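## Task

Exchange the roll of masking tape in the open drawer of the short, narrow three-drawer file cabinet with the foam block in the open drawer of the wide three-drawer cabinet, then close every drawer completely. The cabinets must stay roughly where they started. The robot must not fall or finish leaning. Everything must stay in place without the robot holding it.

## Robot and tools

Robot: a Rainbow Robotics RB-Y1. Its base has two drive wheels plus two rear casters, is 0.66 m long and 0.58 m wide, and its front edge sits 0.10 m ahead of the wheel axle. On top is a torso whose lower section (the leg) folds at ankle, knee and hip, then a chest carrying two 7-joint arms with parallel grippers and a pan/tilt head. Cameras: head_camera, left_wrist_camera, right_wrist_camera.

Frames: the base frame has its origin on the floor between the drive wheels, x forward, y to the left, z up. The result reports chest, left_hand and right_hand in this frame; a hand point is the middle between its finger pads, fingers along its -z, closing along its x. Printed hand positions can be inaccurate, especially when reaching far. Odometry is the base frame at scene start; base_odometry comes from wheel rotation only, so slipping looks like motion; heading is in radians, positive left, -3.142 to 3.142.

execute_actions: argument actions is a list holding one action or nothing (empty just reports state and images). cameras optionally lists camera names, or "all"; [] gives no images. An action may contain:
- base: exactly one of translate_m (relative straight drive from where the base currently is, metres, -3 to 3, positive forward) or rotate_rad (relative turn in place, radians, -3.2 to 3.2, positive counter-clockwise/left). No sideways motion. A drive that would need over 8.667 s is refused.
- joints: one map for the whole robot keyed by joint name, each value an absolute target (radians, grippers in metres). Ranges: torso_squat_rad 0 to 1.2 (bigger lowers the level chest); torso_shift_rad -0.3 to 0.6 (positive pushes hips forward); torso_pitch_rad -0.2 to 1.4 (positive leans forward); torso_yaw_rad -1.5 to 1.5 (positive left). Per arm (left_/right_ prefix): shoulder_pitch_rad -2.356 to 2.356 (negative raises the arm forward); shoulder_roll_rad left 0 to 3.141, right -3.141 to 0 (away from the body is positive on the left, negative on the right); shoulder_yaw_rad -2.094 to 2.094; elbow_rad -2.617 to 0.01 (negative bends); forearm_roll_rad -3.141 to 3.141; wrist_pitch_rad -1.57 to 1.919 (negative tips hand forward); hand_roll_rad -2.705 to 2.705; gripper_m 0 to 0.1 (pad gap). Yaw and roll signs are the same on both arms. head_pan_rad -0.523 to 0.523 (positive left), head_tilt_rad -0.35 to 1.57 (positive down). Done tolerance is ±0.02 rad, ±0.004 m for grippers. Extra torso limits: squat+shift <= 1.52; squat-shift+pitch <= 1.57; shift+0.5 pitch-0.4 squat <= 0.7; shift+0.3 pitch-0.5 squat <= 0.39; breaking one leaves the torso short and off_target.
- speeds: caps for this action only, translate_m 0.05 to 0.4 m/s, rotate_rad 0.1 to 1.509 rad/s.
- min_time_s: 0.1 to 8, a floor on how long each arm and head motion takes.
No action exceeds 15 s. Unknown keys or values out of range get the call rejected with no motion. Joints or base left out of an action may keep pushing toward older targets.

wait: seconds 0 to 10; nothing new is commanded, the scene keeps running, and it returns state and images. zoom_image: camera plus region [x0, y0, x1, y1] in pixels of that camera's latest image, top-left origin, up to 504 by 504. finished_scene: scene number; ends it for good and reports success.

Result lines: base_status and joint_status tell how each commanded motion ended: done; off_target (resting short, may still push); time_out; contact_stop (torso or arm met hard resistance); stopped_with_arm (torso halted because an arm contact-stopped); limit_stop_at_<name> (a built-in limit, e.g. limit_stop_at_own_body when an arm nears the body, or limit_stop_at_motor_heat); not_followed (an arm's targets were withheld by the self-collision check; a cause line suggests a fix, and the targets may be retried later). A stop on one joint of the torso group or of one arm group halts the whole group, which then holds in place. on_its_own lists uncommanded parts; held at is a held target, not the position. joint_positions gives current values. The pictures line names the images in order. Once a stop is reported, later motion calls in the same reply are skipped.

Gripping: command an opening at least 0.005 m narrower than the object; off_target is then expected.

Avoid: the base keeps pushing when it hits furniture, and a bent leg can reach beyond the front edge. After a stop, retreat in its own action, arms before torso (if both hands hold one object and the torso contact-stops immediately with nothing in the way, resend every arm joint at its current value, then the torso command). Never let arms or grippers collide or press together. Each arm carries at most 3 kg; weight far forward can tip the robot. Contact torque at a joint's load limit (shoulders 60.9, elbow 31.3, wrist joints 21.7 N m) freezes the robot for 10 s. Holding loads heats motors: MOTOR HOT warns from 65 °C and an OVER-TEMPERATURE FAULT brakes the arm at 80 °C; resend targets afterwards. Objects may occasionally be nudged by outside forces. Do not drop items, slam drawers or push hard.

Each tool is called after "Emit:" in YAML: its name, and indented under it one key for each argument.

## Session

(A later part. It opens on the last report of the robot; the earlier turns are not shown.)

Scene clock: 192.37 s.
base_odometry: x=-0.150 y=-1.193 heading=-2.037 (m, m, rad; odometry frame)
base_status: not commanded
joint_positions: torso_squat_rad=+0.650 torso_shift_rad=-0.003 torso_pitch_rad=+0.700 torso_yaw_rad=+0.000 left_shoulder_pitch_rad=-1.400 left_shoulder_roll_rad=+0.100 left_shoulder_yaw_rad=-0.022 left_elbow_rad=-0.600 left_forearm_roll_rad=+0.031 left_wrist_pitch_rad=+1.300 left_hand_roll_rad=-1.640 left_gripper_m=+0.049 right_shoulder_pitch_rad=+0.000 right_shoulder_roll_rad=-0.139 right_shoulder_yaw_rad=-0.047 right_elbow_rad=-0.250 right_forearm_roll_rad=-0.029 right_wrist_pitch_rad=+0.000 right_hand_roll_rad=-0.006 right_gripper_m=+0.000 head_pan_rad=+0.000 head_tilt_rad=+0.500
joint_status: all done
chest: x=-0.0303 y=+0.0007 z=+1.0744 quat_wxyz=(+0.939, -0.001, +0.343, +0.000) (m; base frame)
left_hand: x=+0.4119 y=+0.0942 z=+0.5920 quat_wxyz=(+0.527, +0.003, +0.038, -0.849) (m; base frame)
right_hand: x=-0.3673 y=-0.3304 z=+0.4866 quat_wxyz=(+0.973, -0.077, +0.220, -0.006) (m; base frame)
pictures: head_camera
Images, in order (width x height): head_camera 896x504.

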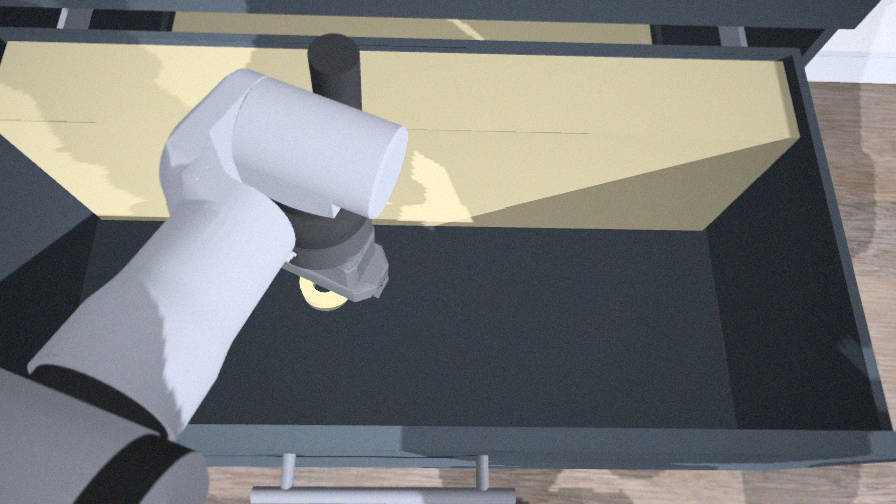

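Emit:
execute_actions:
  actions:
    - {"joints":{"torso_squat_rad":0.9,"torso_shift_rad":0.04,"left_shoulder_pitch_rad":-1.32,"left_wrist_pitch_rad":1.22}}
  cameras: []

Emit:
execute_actions:
  actions:
    - {"joints":{"left_gripper_m":0.1}}
  cameras: []

Emit:
execute_actions:
  actions:
    - {"joints":{"torso_squat_rad":0.2,"torso_shift_rad":0}}
  cameras: []

Emit:
execute_actions:
  actions:
    - {"joints":{"torso_pitch_rad":0.3,"left_wrist_pitch_rad":1.62}}
  cameras: []

Emit:
execute_actions:
  actions:
    - {"base":{"translate_m":-0.35}}
  cameras: []

Emit:
execute_actions:
  actions:
    - {"joints":{"torso_squat_rad":0.85,"left_shoulder_pitch_rad":-0.8,"left_elbow_rad":-1.4,"left_wrist_pitch_rad":1.9,"left_shoulder_roll_rad":0.3,"right_shoulder_pitch_rad":-0.95,"right_shoulder_roll_rad":-0.15,"right_elbow_rad":-0.1,"right_wrist_pitch_rad":-0.4,"head_tilt_rad":0.6}}
  cameras: []

Emit:
execute_actions:
  actions:
    - {"base":{"translate_m":0.42},"speeds":{"translate_m":0.12}}
  cameras: ["head_camera"]

Scene clock: 198.93 s.
base_odometry: x=-0.150 y=-1.193 heading=-2.037 (m, m, rad; odometry frame)
base_status: not commanded
joint_positions: torso_squat_rad=+0.900 torso_shift_rad=+0.040 torso_pitch_rad=+0.700 torso_yaw_rad=+0.000 left_shoulder_pitch_rad=-1.320 left_shoulder_roll_rad=+0.100 left_shoulder_yaw_rad=-0.022 left_elbow_rad=-0.600 left_forearm_roll_rad=+0.031 left_wrist_pitch_rad=+1.220 left_hand_roll_rad=-1.640 left_gripper_m=+0.049 right_shoulder_pitch_rad=+0.000 right_shoulder_roll_rad=-0.139 right_shoulder_yaw_rad=-0.047 right_elbow_rad=-0.250 right_forearm_roll_rad=-0.029 right_wrist_pitch_rad=+0.000 right_hand_roll_rad=-0.006 right_gripper_m=+0.000 head_pan_rad=+0.000 head_tilt_rad=+0.500
joint_status: all done
chest: x=-0.0112 y=+0.0006 z=+0.9519 quat_wxyz=(+0.939, -0.001, +0.343, +0.000) (m; base frame)
left_hand: x=+0.4087 y=+0.1051 z=+0.4379 quat_wxyz=(+0.535, -0.001, +0.033, -0.844) (m; base frame)
right_hand: x=-0.3482 y=-0.3305 z=+0.3641 quat_wxyz=(+0.973, -0.077, +0.220, -0.006) (m; base frame)
pictures: none
No camera images: the call's "cameras" was empty. Leave "cameras" out to get every camera's image.

Scene clock: 200.20 s.
base_odometry: x=-0.150 y=-1.193 heading=-2.037 (m, m, rad; odometry frame)
base_status: not commanded
joint_positions: torso_squat_rad=+0.900 torso_shift_rad=+0.040 torso_pitch_rad=+0.700 torso_yaw_rad=+0.000 left_shoulder_pitch_rad=-1.320 left_shoulder_roll_rad=+0.100 left_shoulder_yaw_rad=-0.022 left_elbow_rad=-0.600 left_forearm_roll_rad=+0.031 left_wrist_pitch_rad=+1.220 left_hand_roll_rad=-1.640 left_gripper_m=+0.099 right_shoulder_pitch_rad=+0.000 right_shoulder_roll_rad=-0.139 right_shoulder_yaw_rad=-0.047 right_elbow_rad=-0.250 right_forearm_roll_rad=-0.029 right_wrist_pitch_rad=+0.000 right_hand_roll_rad=-0.006 right_gripper_m=+0.000 head_pan_rad=+0.000 head_tilt_rad=+0.500
joint_status: all done
chest: x=-0.0112 y=+0.0006 z=+0.9519 quat_wxyz=(+0.939, -0.001, +0.343, +0.000) (m; base frame)
left_hand: x=+0.4087 y=+0.1051 z=+0.4379 quat_wxyz=(+0.535, -0.001, +0.033, -0.844) (m; base frame)
right_hand: x=-0.3482 y=-0.3305 z=+0.3641 quat_wxyz=(+0.973, -0.077, +0.220, -0.006) (m; base frame)
pictures: none
No camera images: the call's "cameras" was empty. Leave "cameras" out to get every camera's image.

Scene clock: 203.33 s.
base_odometry: x=-0.150 y=-1.193 heading=-2.037 (m, m, rad; odometry frame)
base_status: not commanded
joint_positions: torso_squat_rad=+0.200 torso_shift_rad=+0.000 torso_pitch_rad=+0.700 torso_yaw_rad=+0.000 left_shoulder_pitch_rad=-1.320 left_shoulder_roll_rad=+0.100 left_shoulder_yaw_rad=-0.022 left_elbow_rad=-0.600 left_forearm_roll_rad=+0.031 left_wrist_pitch_rad=+1.220 left_hand_roll_rad=-1.640 left_gripper_m=+0.099 right_shoulder_pitch_rad=+0.000 right_shoulder_roll_rad=-0.139 right_shoulder_yaw_rad=-0.047 right_elbow_rad=-0.250 right_forearm_roll_rad=-0.029 right_wrist_pitch_rad=+0.000 right_hand_roll_rad=-0.006 right_gripper_m=+0.000 head_pan_rad=+0.000 head_tilt_rad=+0.500
joint_status: all done
chest: x=-0.0286 y=+0.0007 z=+1.2032 quat_wxyz=(+0.939, -0.001, +0.343, +0.000) (m; base frame)
left_hand: x=+0.3913 y=+0.1052 z=+0.6891 quat_wxyz=(+0.535, -0.001, +0.033, -0.844) (m; base frame)
right_hand: x=-0.3656 y=-0.3304 z=+0.6154 quat_wxyz=(+0.973, -0.077, +0.220, -0.006) (m; base frame)
pictures: none
No camera images: the call's "cameras" was empty. Leave "cameras" out to get every camera's image.

Scene clock: 205.43 s.
base_odometry: x=-0.150 y=-1.193 heading=-2.037 (m, m, rad; odometry frame)
base_status: not commanded
joint_positions: torso_squat_rad=+0.200 torso_shift_rad=+0.000 torso_pitch_rad=+0.300 torso_yaw_rad=+0.000 left_shoulder_pitch_rad=-1.320 left_shoulder_roll_rad=+0.100 left_shoulder_yaw_rad=-0.022 left_elbow_rad=-0.600 left_forearm_roll_rad=+0.031 left_wrist_pitch_rad=+1.620 left_hand_roll_rad=-1.640 left_gripper_m=+0.099 right_shoulder_pitch_rad=+0.000 right_shoulder_roll_rad=-0.139 right_shoulder_yaw_rad=-0.047 right_elbow_rad=-0.250 right_forearm_roll_rad=-0.029 right_wrist_pitch_rad=+0.000 right_hand_roll_rad=-0.006 right_gripper_m=+0.000 head_pan_rad=+0.000 head_tilt_rad=+0.500
joint_status: all done
chest: x=-0.1365 y=+0.0008 z=+1.2622 quat_wxyz=(+0.989, -0.001, +0.149, +0.000) (m; base frame)
left_hand: x=+0.3651 y=+0.1368 z=+0.9411 quat_wxyz=(+0.552, +0.047, +0.084, -0.828) (m; base frame)
right_hand: x=-0.2179 y=-0.3304 z=+0.5896 quat_wxyz=(+0.997, -0.074, +0.022, -0.021) (m; base frame)
pictures: none
No camera images: the call's "cameras" was empty. Leave "cameras" out to get every camera's image.

Scene clock: 207.93 s.
base_odometry: x=+0.007 y=-0.880 heading=-2.039 (m, m, rad; odometry frame)
base_status: done
joint_positions: torso_squat_rad=+0.200 torso_shift_rad=+0.000 torso_pitch_rad=+0.300 torso_yaw_rad=+0.000 left_shoulder_pitch_rad=-1.320 left_shoulder_roll_rad=+0.100 left_shoulder_yaw_rad=-0.022 left_elbow_rad=-0.600 left_forearm_roll_rad=+0.031 left_wrist_pitch_rad=+1.620 left_hand_roll_rad=-1.640 left_gripper_m=+0.099 right_shoulder_pitch_rad=+0.000 right_shoulder_roll_rad=-0.139 right_shoulder_yaw_rad=-0.047 right_elbow_rad=-0.250 right_forearm_roll_rad=-0.029 right_wrist_pitch_rad=+0.000 right_hand_roll_rad=-0.006 right_gripper_m=+0.000 head_pan_rad=+0.000 head_tilt_rad=+0.500
joint_status: not commanded
chest: x=-0.1366 y=+0.0007 z=+1.2622 quat_wxyz=(+0.989, -0.001, +0.149, +0.000) (m; base frame)
left_hand: x=+0.3650 y=+0.1368 z=+0.9411 quat_wxyz=(+0.552, +0.047, +0.084, -0.828) (m; base frame)
right_hand: x=-0.2179 y=-0.3304 z=+0.5896 quat_wxyz=(+0.997, -0.074, +0.022, -0.021) (m; base frame)
pictures: none
No camera images: the call's "cameras" was empty. Leave "cameras" out to get every camera's image.

Scene clock: 210.97 s.
base_odometry: x=+0.007 y=-0.880 heading=-2.039 (m, m, rad; odometry frame)
base_status: not commanded
joint_positions: torso_squat_rad=+0.850 torso_shift_rad=+0.000 torso_pitch_rad=+0.300 torso_yaw_rad=+0.000 left_shoulder_pitch_rad=-0.800 left_shoulder_roll_rad=+0.300 left_shoulder_yaw_rad=-0.022 left_elbow_rad=-1.400 left_forearm_roll_rad=+0.031 left_wrist_pitch_rad=+1.900 left_hand_roll_rad=-1.640 left_gripper_m=+0.099 right_shoulder_pitch_rad=-0.950 right_shoulder_roll_rad=-0.150 right_shoulder_yaw_rad=-0.047 right_elbow_rad=-0.100 right_forearm_roll_rad=-0.029 right_wrist_pitch_rad=-0.400 right_hand_roll_rad=-0.006 right_gripper_m=+0.000 head_pan_rad=+0.000 head_tilt_rad=+0.600
joint_status: all done
chest: x=-0.1366 y=+0.0007 z=+1.0381 quat_wxyz=(+0.989, -0.001, +0.149, +0.000) (m; base frame)
left_hand: x=+0.2989 y=+0.2755 z=+0.7136 quat_wxyz=(+0.618, +0.087, +0.103, -0.775) (m; base frame)
right_hand: x=+0.4251 y=-0.1973 z=+0.5946 quat_wxyz=(+0.843, -0.008, -0.529, +0.100) (m; base frame)
pictures: none
No camera images: the call's "cameras" was empty. Leave "cameras" out to get every camera's image.

Scene clock: 215.43 s.
base_odometry: x=-0.183 y=-1.255 heading=-2.039 (m, m, rad; odometry frame)
base_status: done
joint_positions: torso_squat_rad=+0.850 torso_shift_rad=+0.000 torso_pitch_rad=+0.300 torso_yaw_rad=+0.000 left_shoulder_pitch_rad=-0.800 left_shoulder_roll_rad=+0.300 left_shoulder_yaw_rad=-0.022 left_elbow_rad=-1.400 left_forearm_roll_rad=+0.031 left_wrist_pitch_rad=+1.900 left_hand_roll_rad=-1.640 left_gripper_m=+0.099 right_shoulder_pitch_rad=-0.950 right_shoulder_roll_rad=-0.150 right_shoulder_yaw_rad=-0.047 right_elbow_rad=-0.100 right_forearm_roll_rad=-0.029 right_wrist_pitch_rad=-0.400 right_hand_roll_rad=-0.006 right_gripper_m=+0.000 head_pan_rad=+0.000 head_tilt_rad=+0.600
joint_status: not commanded
chest: x=-0.1365 y=+0.0007 z=+1.0381 quat_wxyz=(+0.989, -0.001, +0.149, +0.000) (m; base frame)
left_hand: x=+0.2989 y=+0.2754 z=+0.7136 quat_wxyz=(+0.618, +0.087, +0.103, -0.775) (m; base frame)
right_hand: x=+0.4249 y=-0.1974 z=+0.5944 quat_wxyz=(+0.843, -0.008, -0.529, +0.100) (m; base frame)
pictures: head_camera
Images, in order (width x height): head_camera 896x504.

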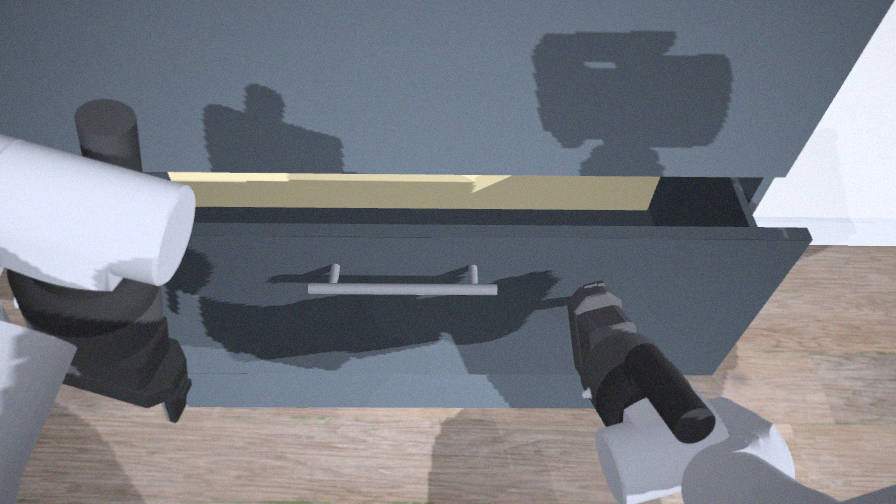

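Emit:
execute_actions:
  actions:
    - {"base":{"translate_m":0.08},"speeds":{"translate_m":0.08}}
  cameras: ["head_camera"]

Scene clock: 217.07 s.
base_odometry: x=-0.219 y=-1.327 heading=-2.039 (m, m, rad; odometry frame)
base_status: done
joint_positions: torso_squat_rad=+0.850 torso_shift_rad=+0.000 torso_pitch_rad=+0.300 torso_yaw_rad=+0.000 left_shoulder_pitch_rad=-0.800 left_shoulder_roll_rad=+0.300 left_shoulder_yaw_rad=-0.022 left_elbow_rad=-1.400 left_forearm_roll_rad=+0.031 left_wrist_pitch_rad=+1.900 left_hand_roll_rad=-1.640 left_gripper_m=+0.099 right_shoulder_pitch_rad=-0.950 right_shoulder_roll_rad=-0.150 right_shoulder_yaw_rad=-0.047 right_elbow_rad=-0.100 right_forearm_roll_rad=-0.029 right_wrist_pitch_rad=-0.400 right_hand_roll_rad=-0.006 right_gripper_m=+0.000 head_pan_rad=+0.000 head_tilt_rad=+0.600
joint_status: not commanded
chest: x=-0.1365 y=+0.0006 z=+1.0381 quat_wxyz=(+0.989, -0.001, +0.150, +0.000) (m; base frame)
left_hand: x=+0.2990 y=+0.2754 z=+0.7135 quat_wxyz=(+0.618, +0.087, +0.103, -0.775) (m; base frame)
right_hand: x=+0.4249 y=-0.1975 z=+0.5943 quat_wxyz=(+0.843, -0.008, -0.529, +0.100) (m; base frame)
pictures: head_camera
Images, in order (width x height): head_camera 896x504.

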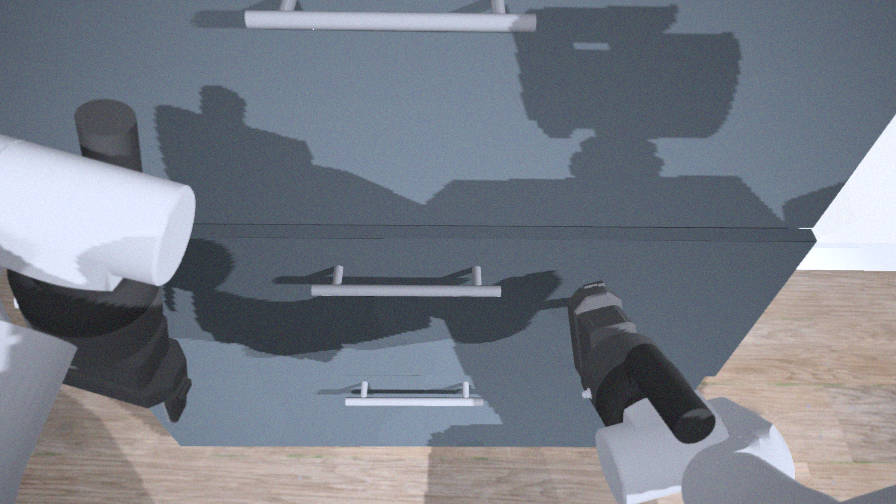

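Emit:
execute_actions:
  actions:
    - {"base":{"translate_m":0.022},"speeds":{"translate_m":0.05}}
  cameras: []

Emit:
execute_actions:
  actions:
    - {"base":{"translate_m":-0.25}}
  cameras: ["head_camera"]

Scene clock: 218.27 s.
base_odometry: x=-0.229 y=-1.346 heading=-2.040 (m, m, rad; odometry frame)
base_status: done
joint_positions: torso_squat_rad=+0.850 torso_shift_rad=+0.000 torso_pitch_rad=+0.300 torso_yaw_rad=+0.000 left_shoulder_pitch_rad=-0.800 left_shoulder_roll_rad=+0.300 left_shoulder_yaw_rad=-0.022 left_elbow_rad=-1.400 left_forearm_roll_rad=+0.031 left_wrist_pitch_rad=+1.900 left_hand_roll_rad=-1.640 left_gripper_m=+0.099 right_shoulder_pitch_rad=-0.948 right_shoulder_roll_rad=-0.149 right_shoulder_yaw_rad=-0.047 right_elbow_rad=-0.099 right_forearm_roll_rad=-0.029 right_wrist_pitch_rad=-0.400 right_hand_roll_rad=-0.006 right_gripper_m=+0.000 head_pan_rad=+0.000 head_tilt_rad=+0.600
joint_status: not commanded
chest: x=-0.1366 y=+0.0006 z=+1.0381 quat_wxyz=(+0.989, -0.001, +0.149, +0.000) (m; base frame)
left_hand: x=+0.2989 y=+0.2754 z=+0.7137 quat_wxyz=(+0.618, +0.088, +0.102, -0.775) (m; base frame)
right_hand: x=+0.4237 y=-0.1975 z=+0.5932 quat_wxyz=(+0.843, -0.008, -0.528, +0.100) (m; base frame)
pictures: none
No camera images: the call's "cameras" was empty. Leave "cameras" out to get every camera's image.

Scene clock: 220.37 s.
base_odometry: x=-0.116 y=-1.123 heading=-2.040 (m, m, rad; odometry frame)
base_status: done
joint_positions: torso_squat_rad=+0.850 torso_shift_rad=+0.000 torso_pitch_rad=+0.300 torso_yaw_rad=+0.000 left_shoulder_pitch_rad=-0.800 left_shoulder_roll_rad=+0.300 left_shoulder_yaw_rad=-0.022 left_elbow_rad=-1.400 left_forearm_roll_rad=+0.031 left_wrist_pitch_rad=+1.900 left_hand_roll_rad=-1.640 left_gripper_m=+0.099 right_shoulder_pitch_rad=-0.950 right_shoulder_roll_rad=-0.150 right_shoulder_yaw_rad=-0.047 right_elbow_rad=-0.100 right_forearm_roll_rad=-0.029 right_wrist_pitch_rad=-0.400 right_hand_roll_rad=-0.006 right_gripper_m=+0.000 head_pan_rad=+0.000 head_tilt_rad=+0.600
joint_status: not commanded
chest: x=-0.1366 y=+0.0006 z=+1.0381 quat_wxyz=(+0.989, -0.001, +0.149, +0.000) (m; base frame)
left_hand: x=+0.2989 y=+0.2754 z=+0.7136 quat_wxyz=(+0.618, +0.087, +0.102, -0.775) (m; base frame)
right_hand: x=+0.4249 y=-0.1974 z=+0.5945 quat_wxyz=(+0.843, -0.008, -0.529, +0.100) (m; base frame)
pictures: head_camera
Images, in order (width x height): head_camera 896x504.

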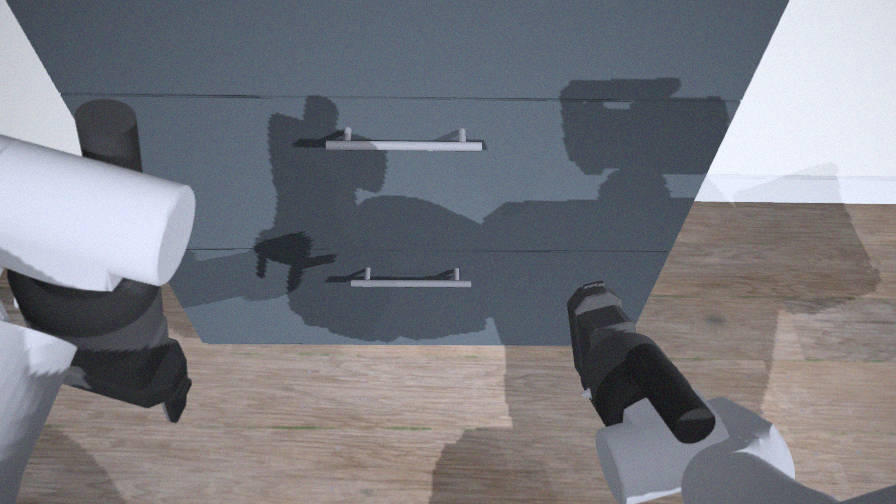

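Emit:
finished_scene:
  scene: 2

The scene is finished: the task was done.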